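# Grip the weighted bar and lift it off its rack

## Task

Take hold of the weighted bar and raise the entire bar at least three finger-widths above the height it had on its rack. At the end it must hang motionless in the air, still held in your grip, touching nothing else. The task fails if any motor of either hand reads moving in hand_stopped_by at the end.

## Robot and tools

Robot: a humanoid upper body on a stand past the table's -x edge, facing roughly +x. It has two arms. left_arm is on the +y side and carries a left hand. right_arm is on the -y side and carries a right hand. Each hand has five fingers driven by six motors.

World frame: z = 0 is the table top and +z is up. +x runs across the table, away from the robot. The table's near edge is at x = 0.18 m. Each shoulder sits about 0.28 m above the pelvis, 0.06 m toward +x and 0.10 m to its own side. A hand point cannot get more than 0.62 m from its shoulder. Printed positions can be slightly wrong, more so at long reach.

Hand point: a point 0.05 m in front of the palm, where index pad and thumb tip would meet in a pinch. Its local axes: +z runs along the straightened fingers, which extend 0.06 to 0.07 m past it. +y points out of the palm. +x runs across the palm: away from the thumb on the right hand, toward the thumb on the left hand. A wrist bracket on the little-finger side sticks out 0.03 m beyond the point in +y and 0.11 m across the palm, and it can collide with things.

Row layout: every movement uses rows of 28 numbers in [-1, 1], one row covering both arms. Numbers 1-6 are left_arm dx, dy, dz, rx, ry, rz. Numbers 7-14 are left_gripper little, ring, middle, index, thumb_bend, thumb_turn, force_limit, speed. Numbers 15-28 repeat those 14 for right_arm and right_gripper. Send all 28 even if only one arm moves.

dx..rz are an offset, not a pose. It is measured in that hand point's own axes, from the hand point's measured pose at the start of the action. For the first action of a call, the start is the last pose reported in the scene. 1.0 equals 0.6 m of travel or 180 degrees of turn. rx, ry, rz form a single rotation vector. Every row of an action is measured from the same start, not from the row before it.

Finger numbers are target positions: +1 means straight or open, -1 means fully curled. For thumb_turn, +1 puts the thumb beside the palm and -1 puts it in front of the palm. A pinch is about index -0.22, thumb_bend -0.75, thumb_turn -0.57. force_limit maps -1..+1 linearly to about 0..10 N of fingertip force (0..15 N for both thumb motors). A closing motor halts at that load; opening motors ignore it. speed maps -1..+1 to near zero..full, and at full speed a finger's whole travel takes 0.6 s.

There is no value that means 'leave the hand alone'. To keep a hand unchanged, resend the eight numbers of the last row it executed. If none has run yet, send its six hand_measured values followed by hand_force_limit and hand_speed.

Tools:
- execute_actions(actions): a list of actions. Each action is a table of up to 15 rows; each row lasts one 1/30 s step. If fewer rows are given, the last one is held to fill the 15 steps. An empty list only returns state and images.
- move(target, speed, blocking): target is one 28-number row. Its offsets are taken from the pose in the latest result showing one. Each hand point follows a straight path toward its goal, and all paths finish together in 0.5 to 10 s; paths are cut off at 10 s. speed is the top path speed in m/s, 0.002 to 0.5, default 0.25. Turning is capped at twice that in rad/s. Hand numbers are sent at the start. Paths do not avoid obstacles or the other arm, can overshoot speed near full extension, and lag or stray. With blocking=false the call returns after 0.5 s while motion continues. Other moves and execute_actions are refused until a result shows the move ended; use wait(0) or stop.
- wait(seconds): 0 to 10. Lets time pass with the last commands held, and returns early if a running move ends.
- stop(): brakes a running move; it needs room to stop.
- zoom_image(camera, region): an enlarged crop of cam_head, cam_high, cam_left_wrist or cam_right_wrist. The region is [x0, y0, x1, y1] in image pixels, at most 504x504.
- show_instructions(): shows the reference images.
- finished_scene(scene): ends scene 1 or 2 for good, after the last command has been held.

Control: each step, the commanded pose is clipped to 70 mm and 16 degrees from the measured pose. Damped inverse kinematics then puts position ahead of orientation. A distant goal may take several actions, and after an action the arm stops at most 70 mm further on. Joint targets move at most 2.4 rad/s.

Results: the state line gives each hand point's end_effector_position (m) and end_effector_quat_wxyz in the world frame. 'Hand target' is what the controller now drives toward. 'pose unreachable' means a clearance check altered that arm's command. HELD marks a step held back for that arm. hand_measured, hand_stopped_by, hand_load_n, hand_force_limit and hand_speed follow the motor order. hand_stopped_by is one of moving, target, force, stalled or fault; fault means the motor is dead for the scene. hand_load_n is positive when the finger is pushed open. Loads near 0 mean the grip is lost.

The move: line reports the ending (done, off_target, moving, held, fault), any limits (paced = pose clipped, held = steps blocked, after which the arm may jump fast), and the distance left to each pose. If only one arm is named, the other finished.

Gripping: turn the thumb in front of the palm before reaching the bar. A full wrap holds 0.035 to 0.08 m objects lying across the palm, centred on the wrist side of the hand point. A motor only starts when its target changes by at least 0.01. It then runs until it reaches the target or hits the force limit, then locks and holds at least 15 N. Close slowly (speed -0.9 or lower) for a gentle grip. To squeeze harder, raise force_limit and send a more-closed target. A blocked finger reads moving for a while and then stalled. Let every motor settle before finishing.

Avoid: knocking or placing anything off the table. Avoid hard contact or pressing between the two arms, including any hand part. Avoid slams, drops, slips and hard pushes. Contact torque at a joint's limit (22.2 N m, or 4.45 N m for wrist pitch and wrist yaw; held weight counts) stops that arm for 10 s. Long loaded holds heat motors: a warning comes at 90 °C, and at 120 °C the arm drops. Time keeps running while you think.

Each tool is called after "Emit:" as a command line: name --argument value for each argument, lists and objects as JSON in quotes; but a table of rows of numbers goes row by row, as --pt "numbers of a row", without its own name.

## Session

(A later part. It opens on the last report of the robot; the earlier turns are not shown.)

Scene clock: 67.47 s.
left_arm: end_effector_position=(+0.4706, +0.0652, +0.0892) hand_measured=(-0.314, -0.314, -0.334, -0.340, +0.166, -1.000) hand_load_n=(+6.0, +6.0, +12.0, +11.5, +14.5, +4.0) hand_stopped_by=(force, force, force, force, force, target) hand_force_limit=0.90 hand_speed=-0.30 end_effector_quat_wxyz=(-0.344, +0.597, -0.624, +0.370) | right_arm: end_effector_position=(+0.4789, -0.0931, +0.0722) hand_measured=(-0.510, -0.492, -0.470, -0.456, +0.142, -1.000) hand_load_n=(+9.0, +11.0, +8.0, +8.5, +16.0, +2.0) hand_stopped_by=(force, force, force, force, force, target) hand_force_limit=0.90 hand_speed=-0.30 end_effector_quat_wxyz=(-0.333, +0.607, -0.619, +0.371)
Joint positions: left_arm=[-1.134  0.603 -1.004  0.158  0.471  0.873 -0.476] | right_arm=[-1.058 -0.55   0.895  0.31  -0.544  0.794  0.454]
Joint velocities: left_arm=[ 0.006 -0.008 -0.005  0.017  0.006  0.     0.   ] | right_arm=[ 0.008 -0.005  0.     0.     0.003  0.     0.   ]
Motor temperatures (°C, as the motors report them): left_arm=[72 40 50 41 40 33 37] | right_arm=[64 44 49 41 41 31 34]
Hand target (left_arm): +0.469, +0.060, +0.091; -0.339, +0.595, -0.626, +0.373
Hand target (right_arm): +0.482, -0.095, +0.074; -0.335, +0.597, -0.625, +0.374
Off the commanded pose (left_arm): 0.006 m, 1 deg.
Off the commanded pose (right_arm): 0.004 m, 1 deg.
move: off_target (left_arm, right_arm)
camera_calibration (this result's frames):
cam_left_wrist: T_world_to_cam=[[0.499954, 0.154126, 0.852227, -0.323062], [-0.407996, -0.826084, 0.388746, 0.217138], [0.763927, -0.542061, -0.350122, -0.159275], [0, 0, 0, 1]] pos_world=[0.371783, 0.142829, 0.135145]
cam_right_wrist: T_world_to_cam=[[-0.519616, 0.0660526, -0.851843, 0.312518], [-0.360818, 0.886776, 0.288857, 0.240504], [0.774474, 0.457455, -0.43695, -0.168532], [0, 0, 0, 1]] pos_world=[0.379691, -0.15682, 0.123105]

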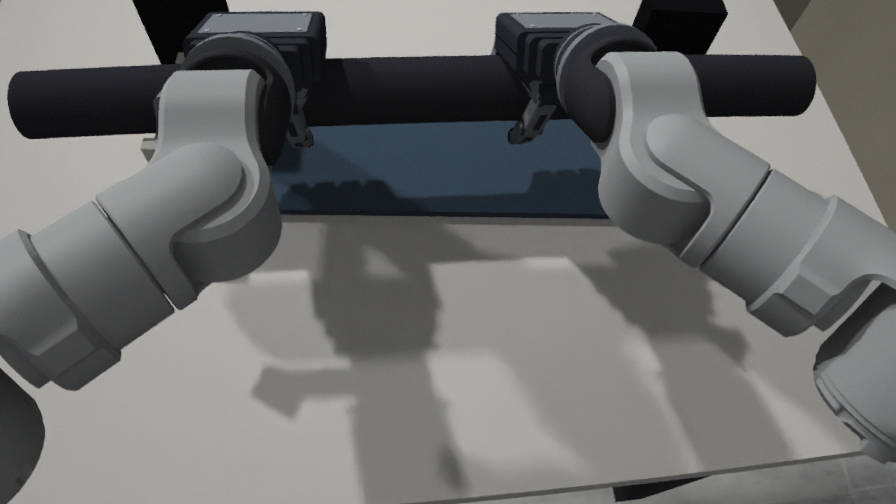

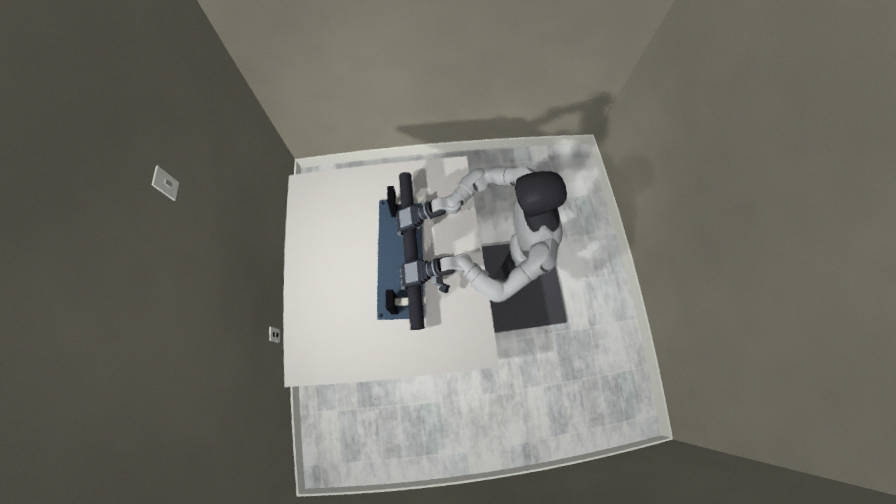

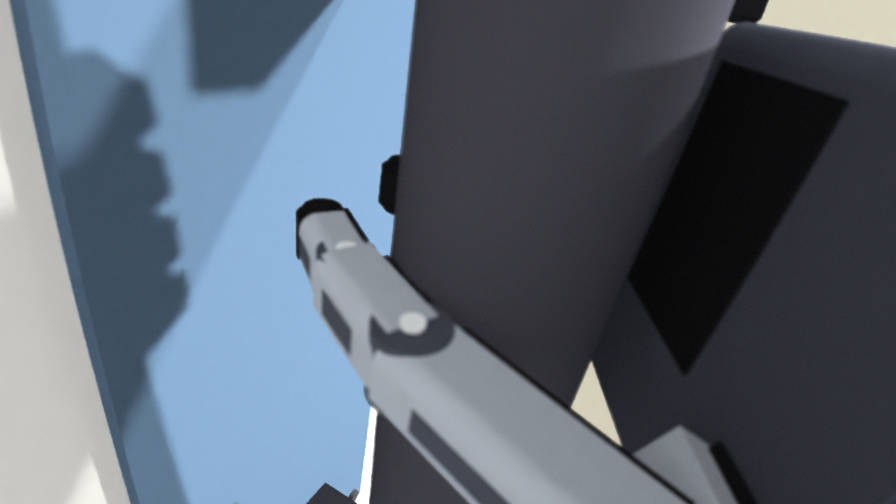

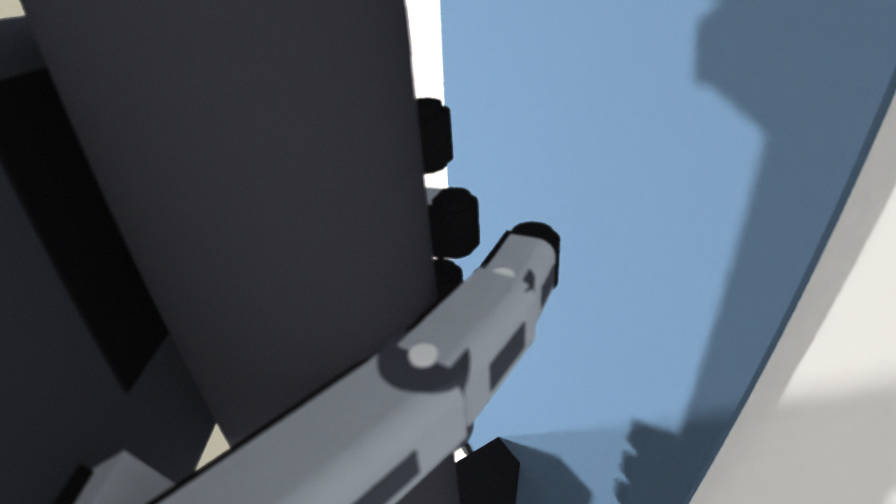

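Emit:
execute_actions --actions '[]'

Scene clock: 72.83 s.
left_arm: end_effector_position=(+0.4706, +0.0652, +0.0892) hand_measured=(-0.314, -0.314, -0.334, -0.340, +0.166, -1.000) hand_load_n=(+6.0, +6.0, +12.0, +11.5, +14.5, +4.0) hand_stopped_by=(force, force, force, force, force, target) hand_force_limit=0.90 hand_speed=-0.30 end_effector_quat_wxyz=(-0.344, +0.597, -0.624, +0.370) | right_arm: end_effector_position=(+0.4789, -0.0931, +0.0722) hand_measured=(-0.510, -0.492, -0.470, -0.456, +0.142, -1.000) hand_load_n=(+9.0, +11.0, +8.0, +8.5, +16.0, +2.0) hand_stopped_by=(force, force, force, force, force, target) hand_force_limit=0.90 hand_speed=-0.30 end_effector_quat_wxyz=(-0.333, +0.607, -0.619, +0.371)
Joint positions: left_arm=[-1.134  0.603 -1.004  0.158  0.471  0.873 -0.476] | right_arm=[-1.058 -0.55   0.895  0.31  -0.544  0.794  0.454]
Joint velocities: left_arm=[-0.006  0.012 -0.002  0.014 -0.002  0.     0.   ] | right_arm=[-0.009 -0.014  0.009 -0.006 -0.003  0.     0.   ]
Motor temperatures (°C, as the motors report them): left_arm=[73 40 50 41 40 33 36] | right_arm=[65 44 49 41 41 31 35]
Hand target (left_arm): +0.469, +0.060, +0.091; -0.339, +0.595, -0.626, +0.373
Hand target (right_arm): +0.482, -0.095, +0.074; -0.335, +0.597, -0.625, +0.374
Off the commanded pose (left_arm): 0.006 m, 1 deg.
Off the commanded pose (right_arm): 0.004 m, 1 deg.
camera_calibration (this result's frames):
cam_left_wrist: T_world_to_cam=[[0.499954, 0.154126, 0.852227, -0.323062], [-0.407996, -0.826084, 0.388746, 0.217138], [0.763927, -0.542061, -0.350122, -0.159275], [0, 0, 0, 1]] pos_world=[0.371783, 0.14283, 0.135145]
cam_right_wrist: T_world_to_cam=[[-0.519618, 0.0660576, -0.851841, 0.312519], [-0.360821, 0.886772, 0.288865, 0.240504], [0.774471, 0.457461, -0.436948, -0.16853], [0, 0, 0, 1]] pos_world=[0.379691, -0.15682, 0.123105]

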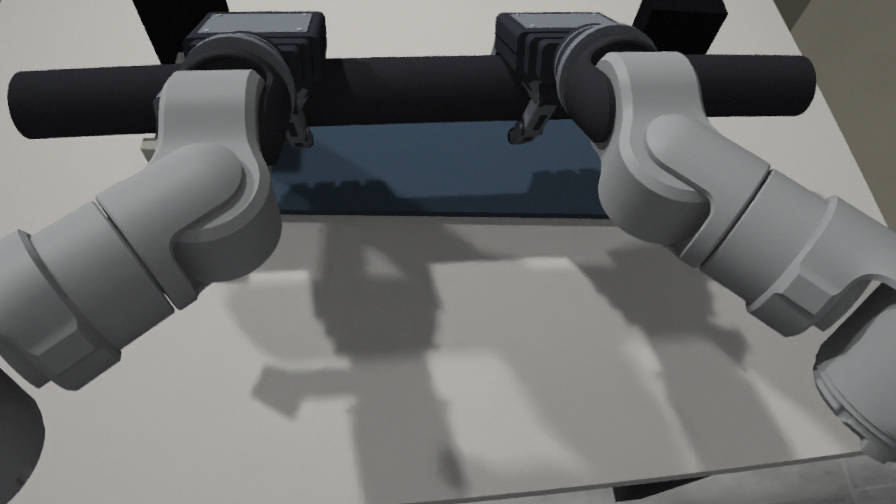

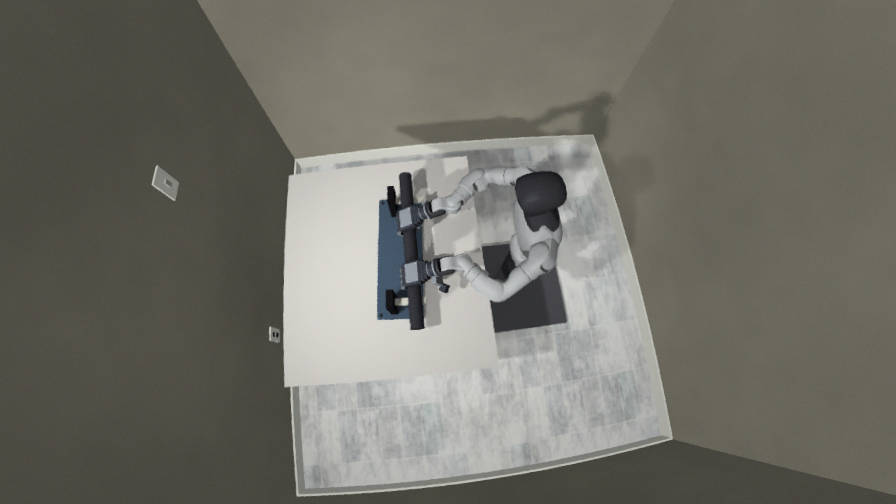

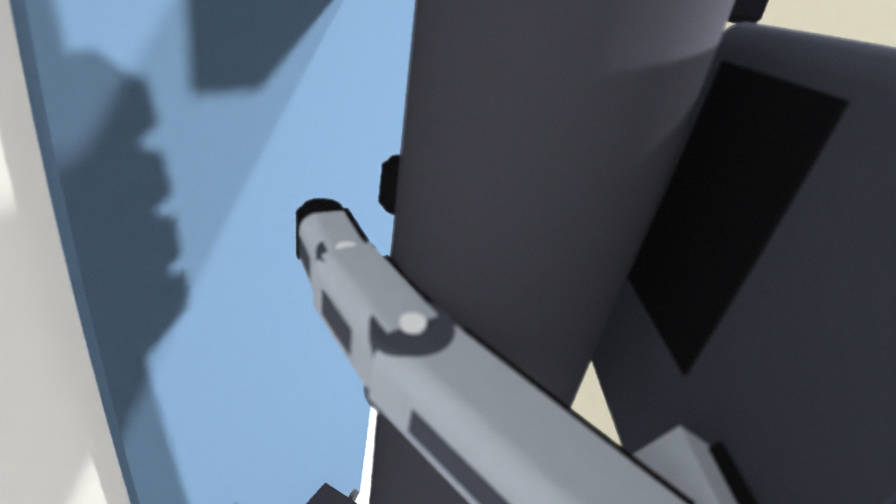

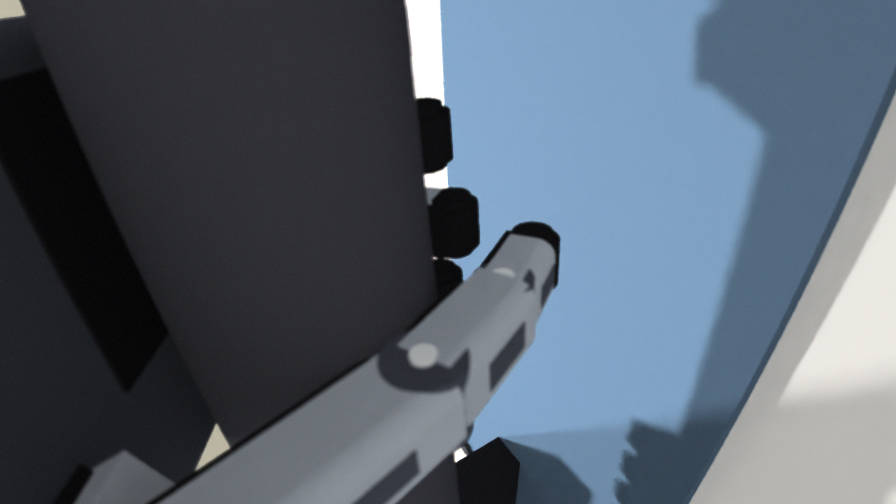

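Emit:
move --target '[0,0,0,0,0,0, 0.3,0.3,0.3,0.3,0.7,-1, 0.9,0.3, 0,0,0,0,0,0, -1,-1,-1,-1,-1,-1, 0.9,-0.3]'

Emit:
move --target '[0,0.04,0.0,0,0,0, 0.3,0.3,0.3,0.3,0.7,-1, 0.9,0.3, 0,0,0,0,0,0, -1,-1,-1,-1,-1,-1, 0.9,-0.3]' --speed 0.03

Scene clock: 77.60 s.
left_arm: end_effector_position=(+0.4702, +0.0647, +0.0892) hand_measured=(+0.300, +0.300, +0.300, +0.300, +0.700, -1.000) hand_load_n=(+0.0, +0.0, +0.0, +0.0, +0.0, +0.0) hand_stopped_by=(target, target, target, target, target, target) hand_force_limit=0.90 hand_speed=0.30 end_effector_quat_wxyz=(-0.343, +0.597, -0.624, +0.370) | right_arm: end_effector_position=(+0.4790, -0.0932, +0.0722) hand_measured=(-0.510, -0.492, -0.470, -0.454, +0.142, -1.000) hand_load_n=(+8.0, +10.5, +8.0, +9.5, +15.0, +3.5) hand_stopped_by=(force, force, force, force, force, target) hand_force_limit=0.90 hand_speed=-0.30 end_effector_quat_wxyz=(-0.333, +0.608, -0.618, +0.371)
Joint positions: left_arm=[-1.134  0.604 -1.003  0.156  0.47   0.874 -0.477] | right_arm=[-1.058 -0.551  0.894  0.311 -0.543  0.791  0.453]
Joint velocities: left_arm=[-0.009  0.011  0.008  0.008 -0.009  0.     0.   ] | right_arm=[-0.006  0.003  0.006  0.008 -0.002  0.     0.   ]
Motor temperatures (°C, as the motors report them): left_arm=[74 40 50 41 40 33 36] | right_arm=[66 43 50 41 41 31 35]
Hand target (left_arm): +0.471, +0.065, +0.089; -0.344, +0.597, -0.624, +0.370
Hand target (right_arm): +0.479, -0.093, +0.072; -0.333, +0.607, -0.619, +0.371
Off the commanded pose (left_arm): 0.001 m, 0 deg.
Off the commanded pose (right_arm): 0.000 m, 0 deg.
move: done
camera_calibration (this result's frames):
cam_left_wrist: T_world_to_cam=[[0.501186, 0.154813, 0.851379, -0.323329], [-0.408168, -0.825248, 0.390339, 0.216497], [0.763028, -0.543138, -0.350413, -0.158693], [0, 0, 0, 1]] pos_world=[0.371502, 0.142527, 0.13516]
cam_right_wrist: T_world_to_cam=[[-0.519385, 0.0646163, -0.852094, 0.31233], [-0.362469, 0.886332, 0.288152, 0.241444], [0.773858, 0.458519, -0.436926, -0.168168], [0, 0, 0, 1]] pos_world=[0.379874, -0.157073, 0.123085]

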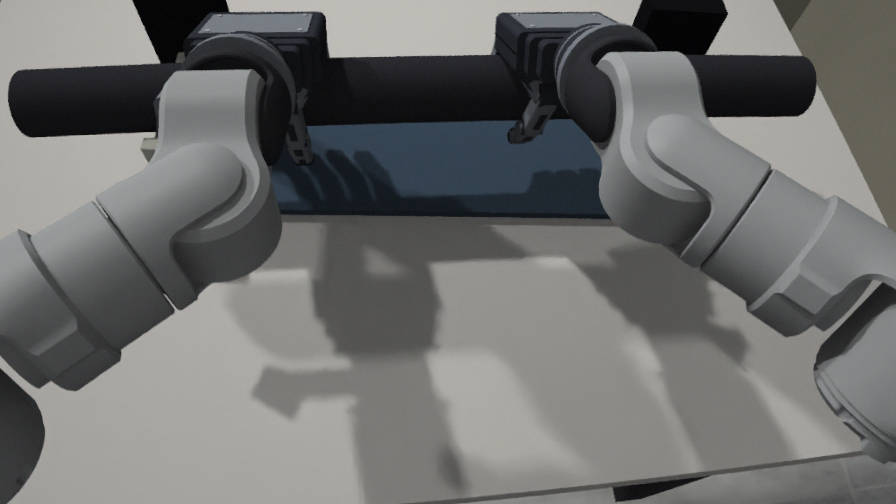

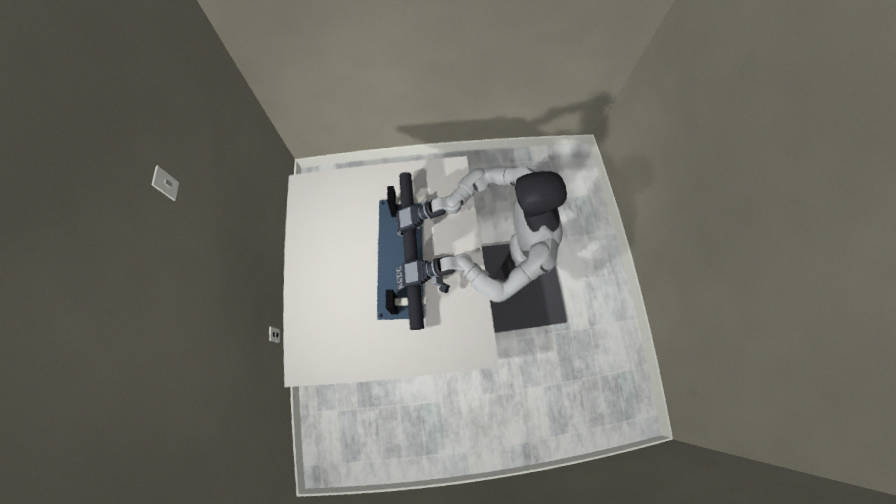

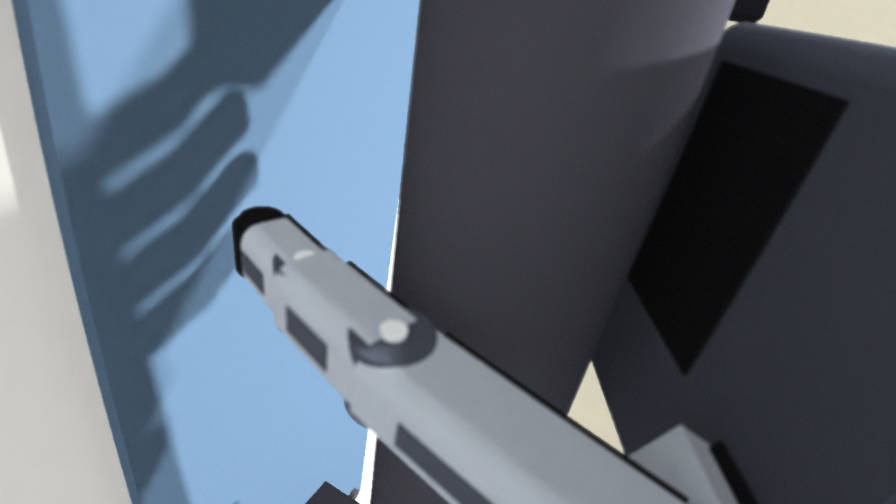

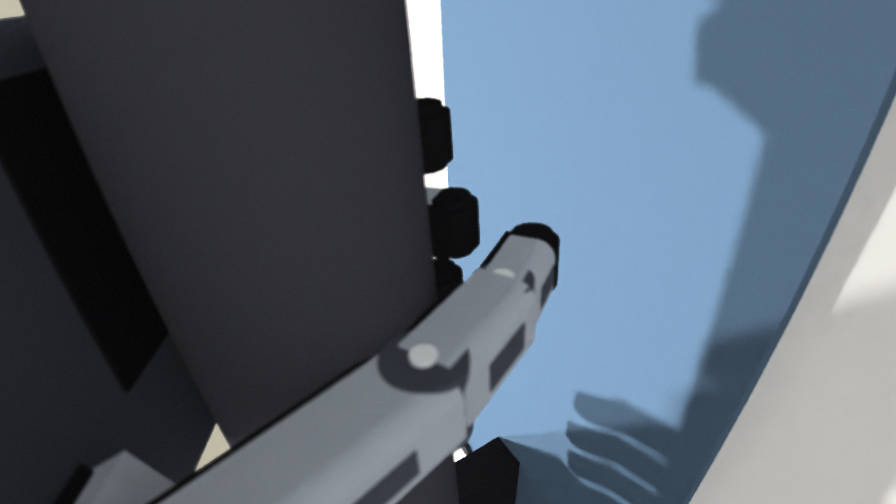

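Scene clock: 78.63 s.
left_arm: end_effector_position=(+0.4709, +0.0652, +0.0870) hand_measured=(+0.300, +0.300, +0.300, +0.300, +0.700, -1.000) hand_load_n=(+0.0, +0.0, +0.0, +0.0, +0.0, +0.0) hand_stopped_by=(target, target, target, target, target, target) hand_force_limit=0.90 hand_speed=0.30 end_effector_quat_wxyz=(-0.360, +0.589, -0.611, +0.388) | right_arm: end_effector_position=(+0.4789, -0.0932, +0.0722) hand_measured=(-0.510, -0.492, -0.470, -0.454, +0.142, -1.000) hand_load_n=(+8.0, +10.5, +8.0, +9.5, +15.0, +3.5) hand_stopped_by=(force, force, force, force, force, target) hand_force_limit=0.90 hand_speed=-0.30 end_effector_quat_wxyz=(-0.333, +0.608, -0.618, +0.371)
Joint positions: left_arm=[-1.086  0.604 -1.003  0.122  0.483  0.896 -0.393] | right_arm=[-1.058 -0.551  0.894  0.311 -0.543  0.791  0.453]
Joint velocities: left_arm=[ 0.    -0.011 -0.008  0.003  0.009  0.     0.001] | right_arm=[ 0.002 -0.002  0.005 -0.008 -0.006  0.     0.   ]
Motor temperatures (°C, as the motors report them): left_arm=[74 40 50 41 40 33 36] | right_arm=[66 43 49 41 41 31 35]
Hand target (left_arm): +0.459, +0.065, +0.069; -0.343, +0.598, -0.622, +0.370
Hand target (right_arm): +0.479, -0.093, +0.072; -0.333, +0.608, -0.618, +0.371
Off the commanded pose (left_arm): 0.023 m, 3 deg.
Off the commanded pose (right_arm): 0.000 m, 0 deg.
move: off_target (left_arm)
camera_calibration (this result's frames):
cam_left_wrist: T_world_to_cam=[[0.451059, 0.162651, 0.877548, -0.301078], [-0.425759, -0.824947, 0.371742, 0.227878], [0.784395, -0.541301, -0.30285, -0.174063], [0, 0, 0, 1]] pos_world=[0.369359, 0.142737, 0.126783]
cam_right_wrist: T_world_to_cam=[[-0.519405, 0.0646131, -0.852082, 0.312324], [-0.362564, 0.886273, 0.288215, 0.241467], [0.773799, 0.458635, -0.436908, -0.168137], [0, 0, 0, 1]] pos_world=[0.379875, -0.157073, 0.123071]

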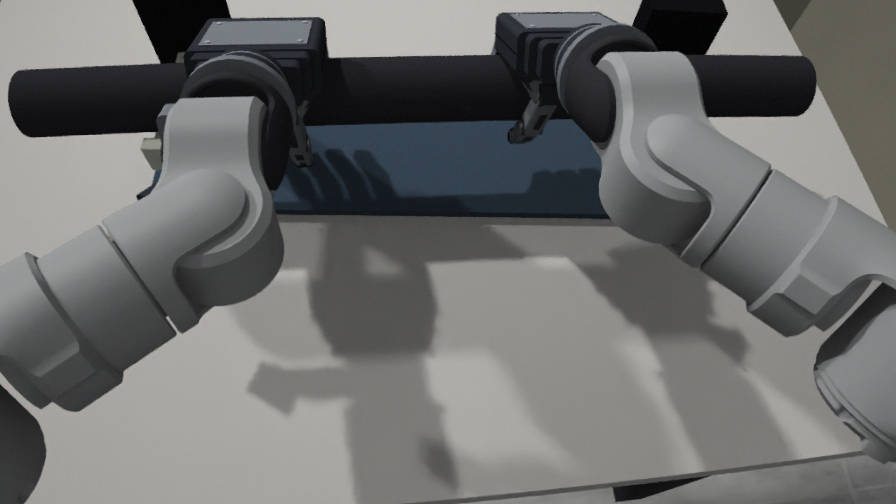

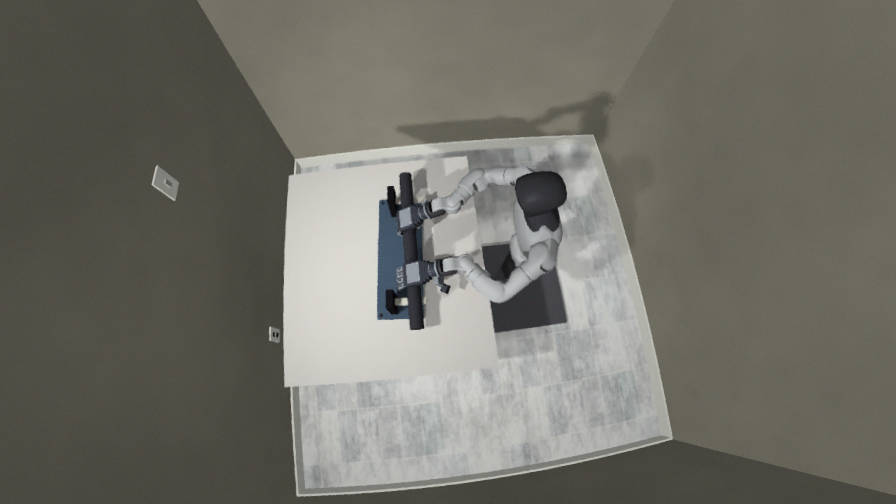

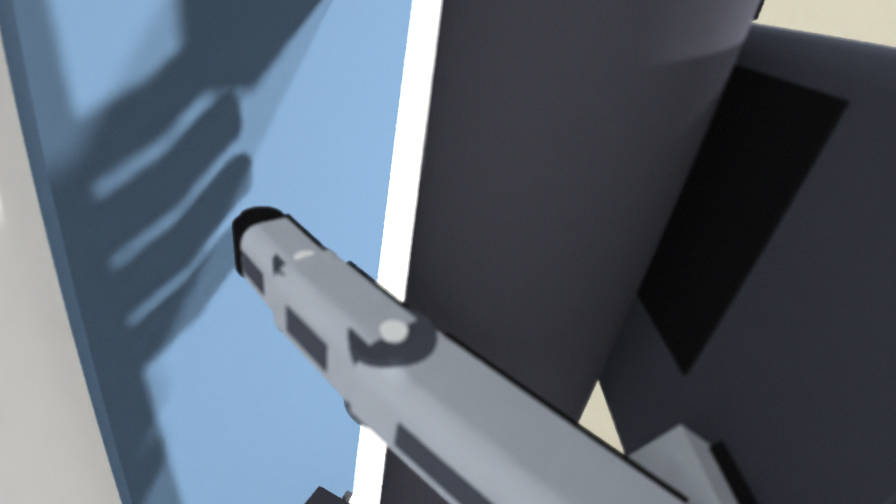

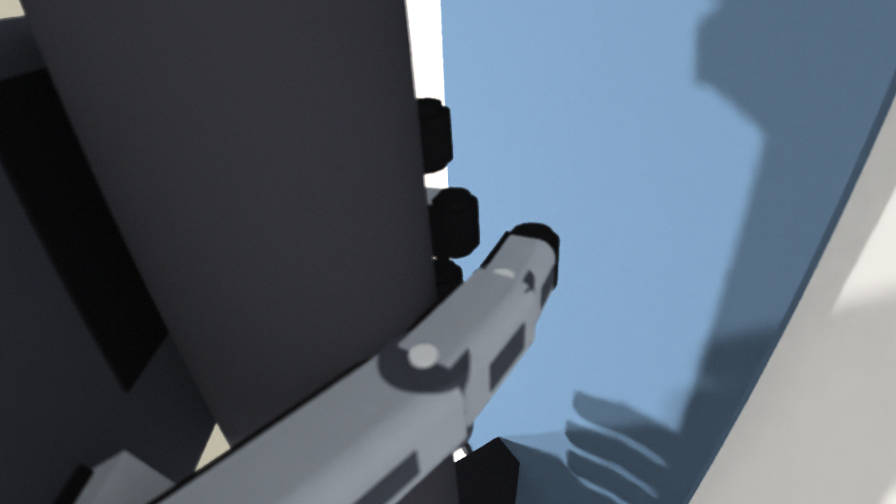

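Emit:
move --target '[0,0.005,0.03,0,0,0, 0.3,0.3,0.3,0.3,0.7,-1, 0.9,0.3, 0,0,0,0,0,0, -1,-1,-1,-1,-1,-1, 0.9,-0.3]' --speed 0.03

Emit:
move --target '[0,0,0,0,0,0, -1,-1,-1,-1,-1,-1, 0.9,-0.3, 0,0,0,0,0,0, -1,-1,-1,-1,-1,-1, 0.9,-0.3]'

Scene clock: 82.60 s.
left_arm: end_effector_position=(+0.4862, +0.0643, +0.0820) hand_measured=(+0.300, +0.300, +0.300, +0.300, +0.702, -1.000) hand_load_n=(+0.0, +0.0, +0.0, +0.0, +3.0, -2.0) hand_stopped_by=(target, target, target, target, target, target) hand_force_limit=0.90 hand_speed=0.30 end_effector_quat_wxyz=(-0.360, +0.588, -0.610, +0.390) | right_arm: end_effector_position=(+0.4806, -0.0952, +0.0724) hand_measured=(-0.510, -0.492, -0.470, -0.454, +0.142, -1.000) hand_load_n=(+4.5, +9.0, +8.5, +12.0, +14.0, +7.0) hand_stopped_by=(force, force, force, force, force, target) hand_force_limit=0.90 hand_speed=-0.30 end_effector_quat_wxyz=(-0.334, +0.602, -0.621, +0.374)
Joint positions: left_arm=[-1.111  0.549 -0.979  0.287  0.471  0.785 -0.352] | right_arm=[-1.058 -0.549  0.892  0.319 -0.538  0.797  0.441]
Joint velocities: left_arm=[-0.006  0.002 -0.005 -0.002  0.    -0.004  0.   ] | right_arm=[0.003 0.009 0.002 0.008 0.012 0.    0.   ]
Motor temperatures (°C, as the motors report them): left_arm=[72 40 50 41 40 33 36] | right_arm=[66 44 49 41 41 31 35]
Hand target (left_arm): +0.485, +0.065, +0.076; -0.359, +0.589, -0.611, +0.388
Hand target (right_arm): +0.479, -0.093, +0.072; -0.333, +0.608, -0.618, +0.371
Off the commanded pose (left_arm): 0.006 m, 0 deg.
Off the commanded pose (right_arm): 0.003 m, 1 deg.
move: off_target (left_arm)
camera_calibration (this result's frames):
cam_left_wrist: T_world_to_cam=[[0.447261, 0.163818, 0.879273, -0.301802], [-0.42958, -0.822922, 0.371834, 0.237273], [0.784486, -0.544025, -0.297688, -0.188418], [0, 0, 0, 1]] pos_world=[0.384723, 0.142194, 0.12105]
cam_right_wrist: T_world_to_cam=[[-0.512922, 0.0726634, -0.855354, 0.311388], [-0.3543, 0.889666, 0.288038, 0.240151], [0.781909, 0.450793, -0.430585, -0.173517], [0, 0, 0, 1]] pos_world=[0.380478, -0.15806, 0.122461]

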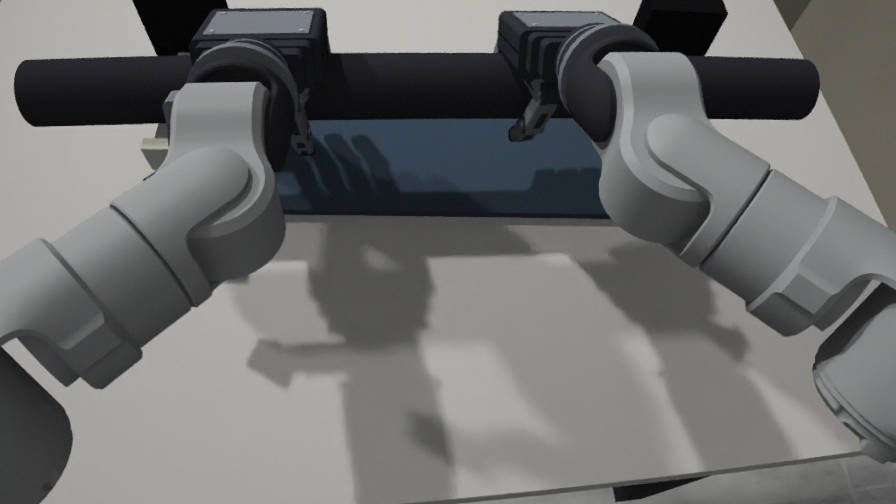

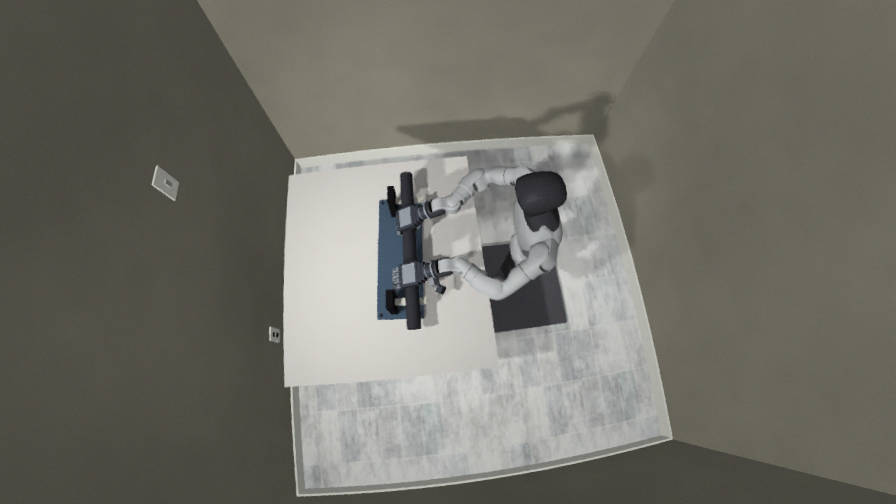

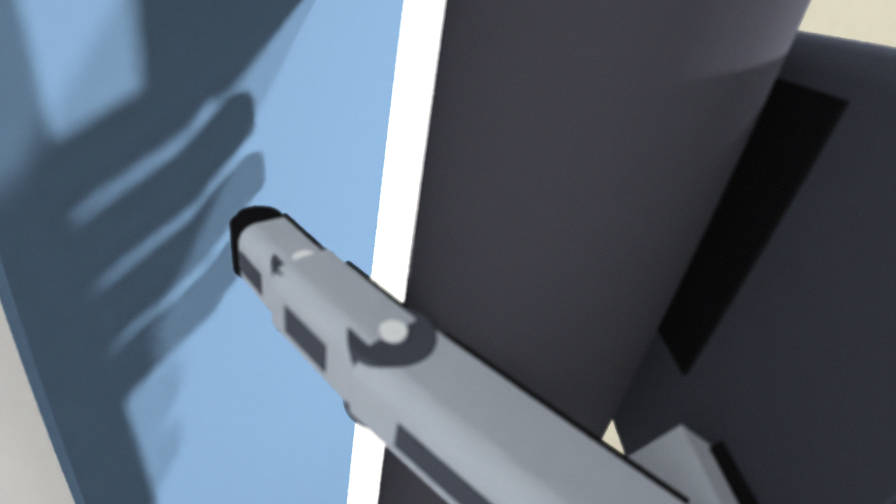

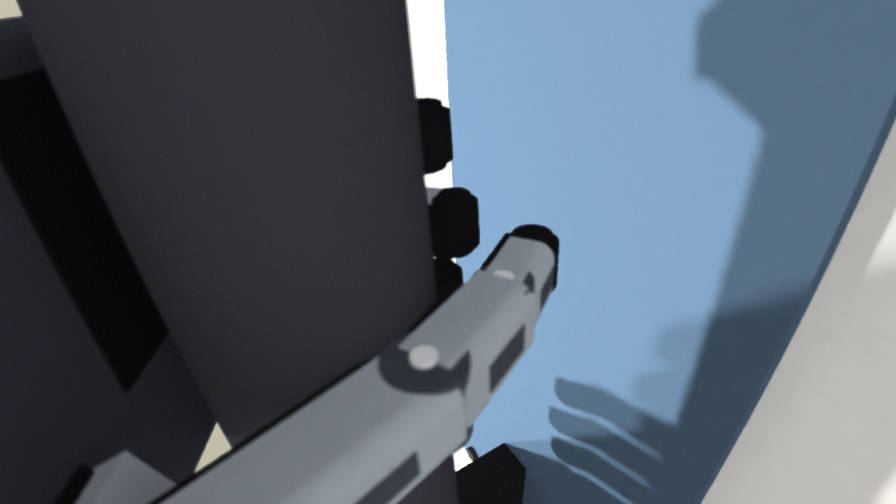

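Scene clock: 83.63 s.
left_arm: end_effector_position=(+0.4857, +0.0644, +0.0820) hand_measured=(-0.524, -0.530, -0.544, -0.556, +0.480, -1.000) hand_load_n=(+9.0, +9.5, +10.5, +11.0, +15.5, +1.5) hand_stopped_by=(force, force, force, force, force, target) hand_force_limit=0.90 hand_speed=-0.30 end_effector_quat_wxyz=(-0.359, +0.588, -0.610, +0.391) | right_arm: end_effector_position=(+0.4808, -0.0952, +0.0724) hand_measured=(-0.510, -0.492, -0.470, -0.454, +0.142, -1.000) hand_load_n=(+4.0, +8.5, +8.0, +11.0, +14.5, +6.5) hand_stopped_by=(force, force, force, force, force, target) hand_force_limit=0.90 hand_speed=-0.30 end_effector_quat_wxyz=(-0.334, +0.602, -0.622, +0.374)
Joint positions: left_arm=[-1.108  0.552 -0.976  0.283  0.47   0.784 -0.352] | right_arm=[-1.058 -0.547  0.892  0.32  -0.538  0.798  0.44 ]
Joint velocities: left_arm=[-0.008 -0.011  0.021 -0.003  0.002  0.     0.   ] | right_arm=[ 0.    -0.017  0.02  -0.006 -0.014  0.     0.   ]
Motor temperatures (°C, as the motors report them): left_arm=[72 40 50 41 40 33 36] | right_arm=[66 44 49 41 41 31 35]
Hand target (left_arm): +0.486, +0.064, +0.082; -0.360, +0.588, -0.610, +0.390
Hand target (right_arm): +0.481, -0.095, +0.072; -0.334, +0.602, -0.621, +0.374
Off the commanded pose (left_arm): 0.001 m, 0 deg.
Off the commanded pose (right_arm): 0.000 m, 0 deg.
move: done
camera_calibration (this result's frames):
cam_left_wrist: T_world_to_cam=[[0.448231, 0.166542, 0.878267, -0.30216], [-0.429563, -0.82149, 0.375007, 0.236819], [0.783941, -0.545361, -0.296677, -0.187687], [0, 0, 0, 1]] pos_world=[0.384302, 0.14251, 0.120885]
cam_right_wrist: T_world_to_cam=[[-0.512641, 0.0747533, -0.855343, 0.311527], [-0.352463, 0.890073, 0.289034, 0.23931], [0.782923, 0.449647, -0.42994, -0.174311], [0, 0, 0, 1]] pos_world=[0.380521, -0.157912, 0.122351]

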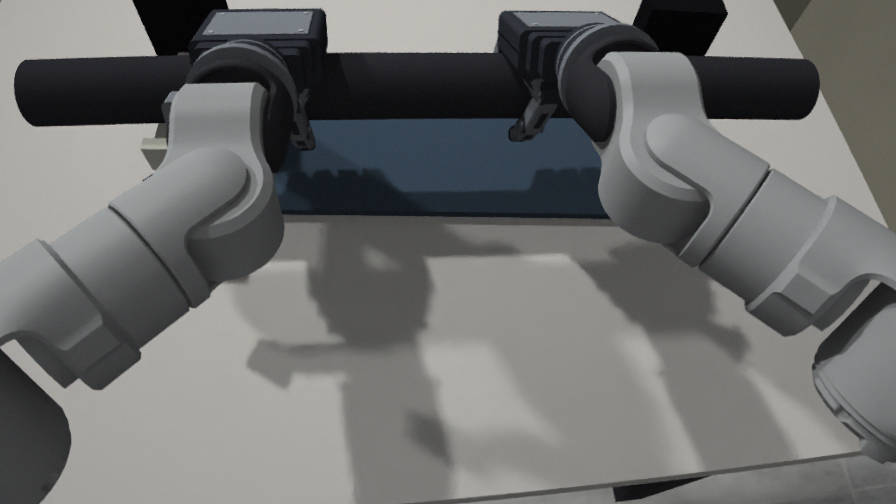

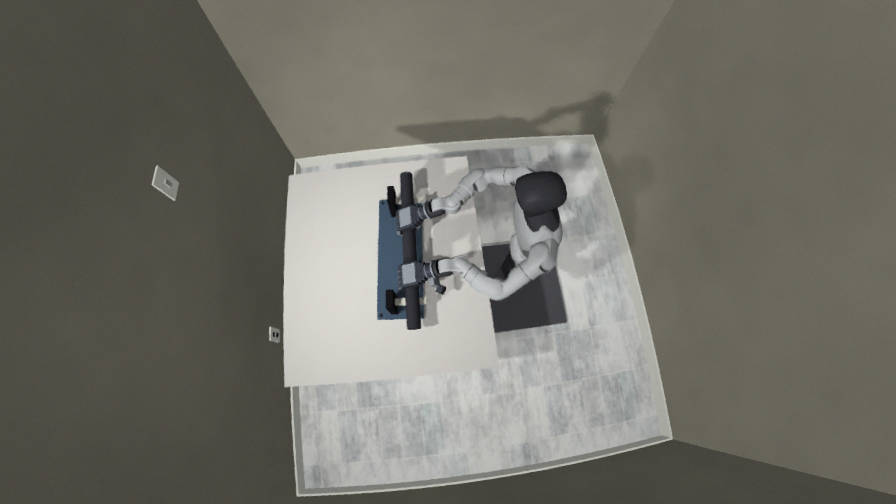

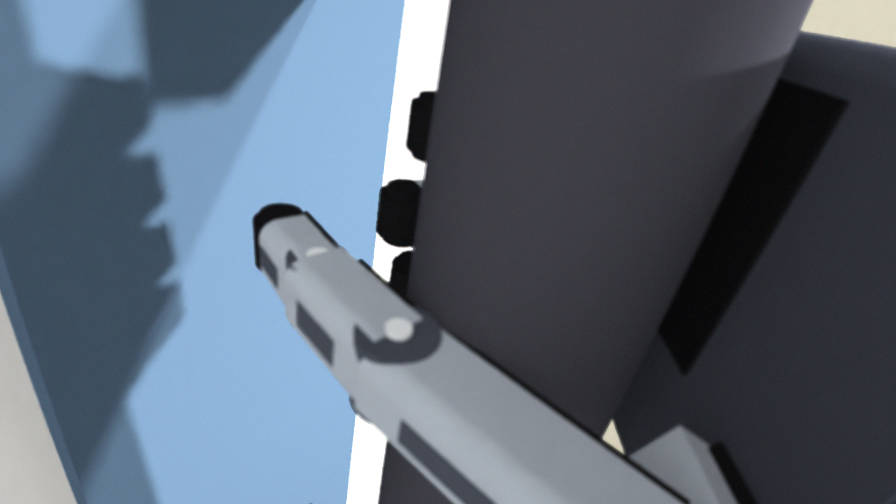

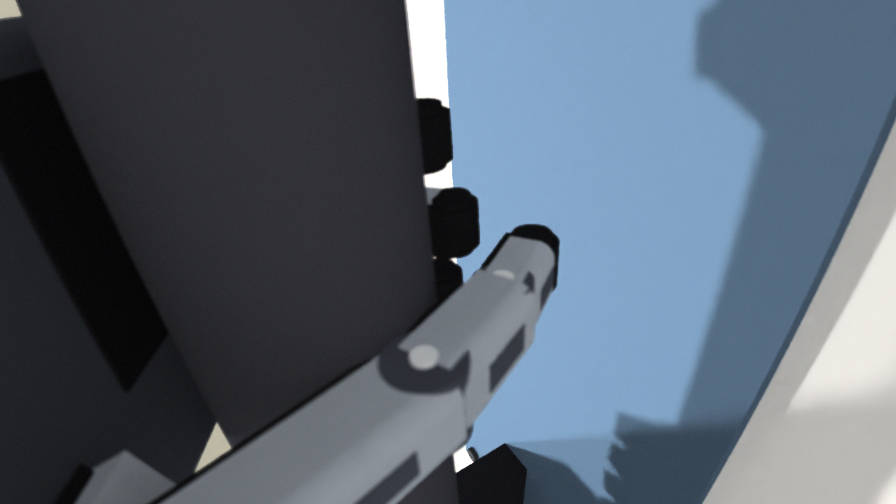

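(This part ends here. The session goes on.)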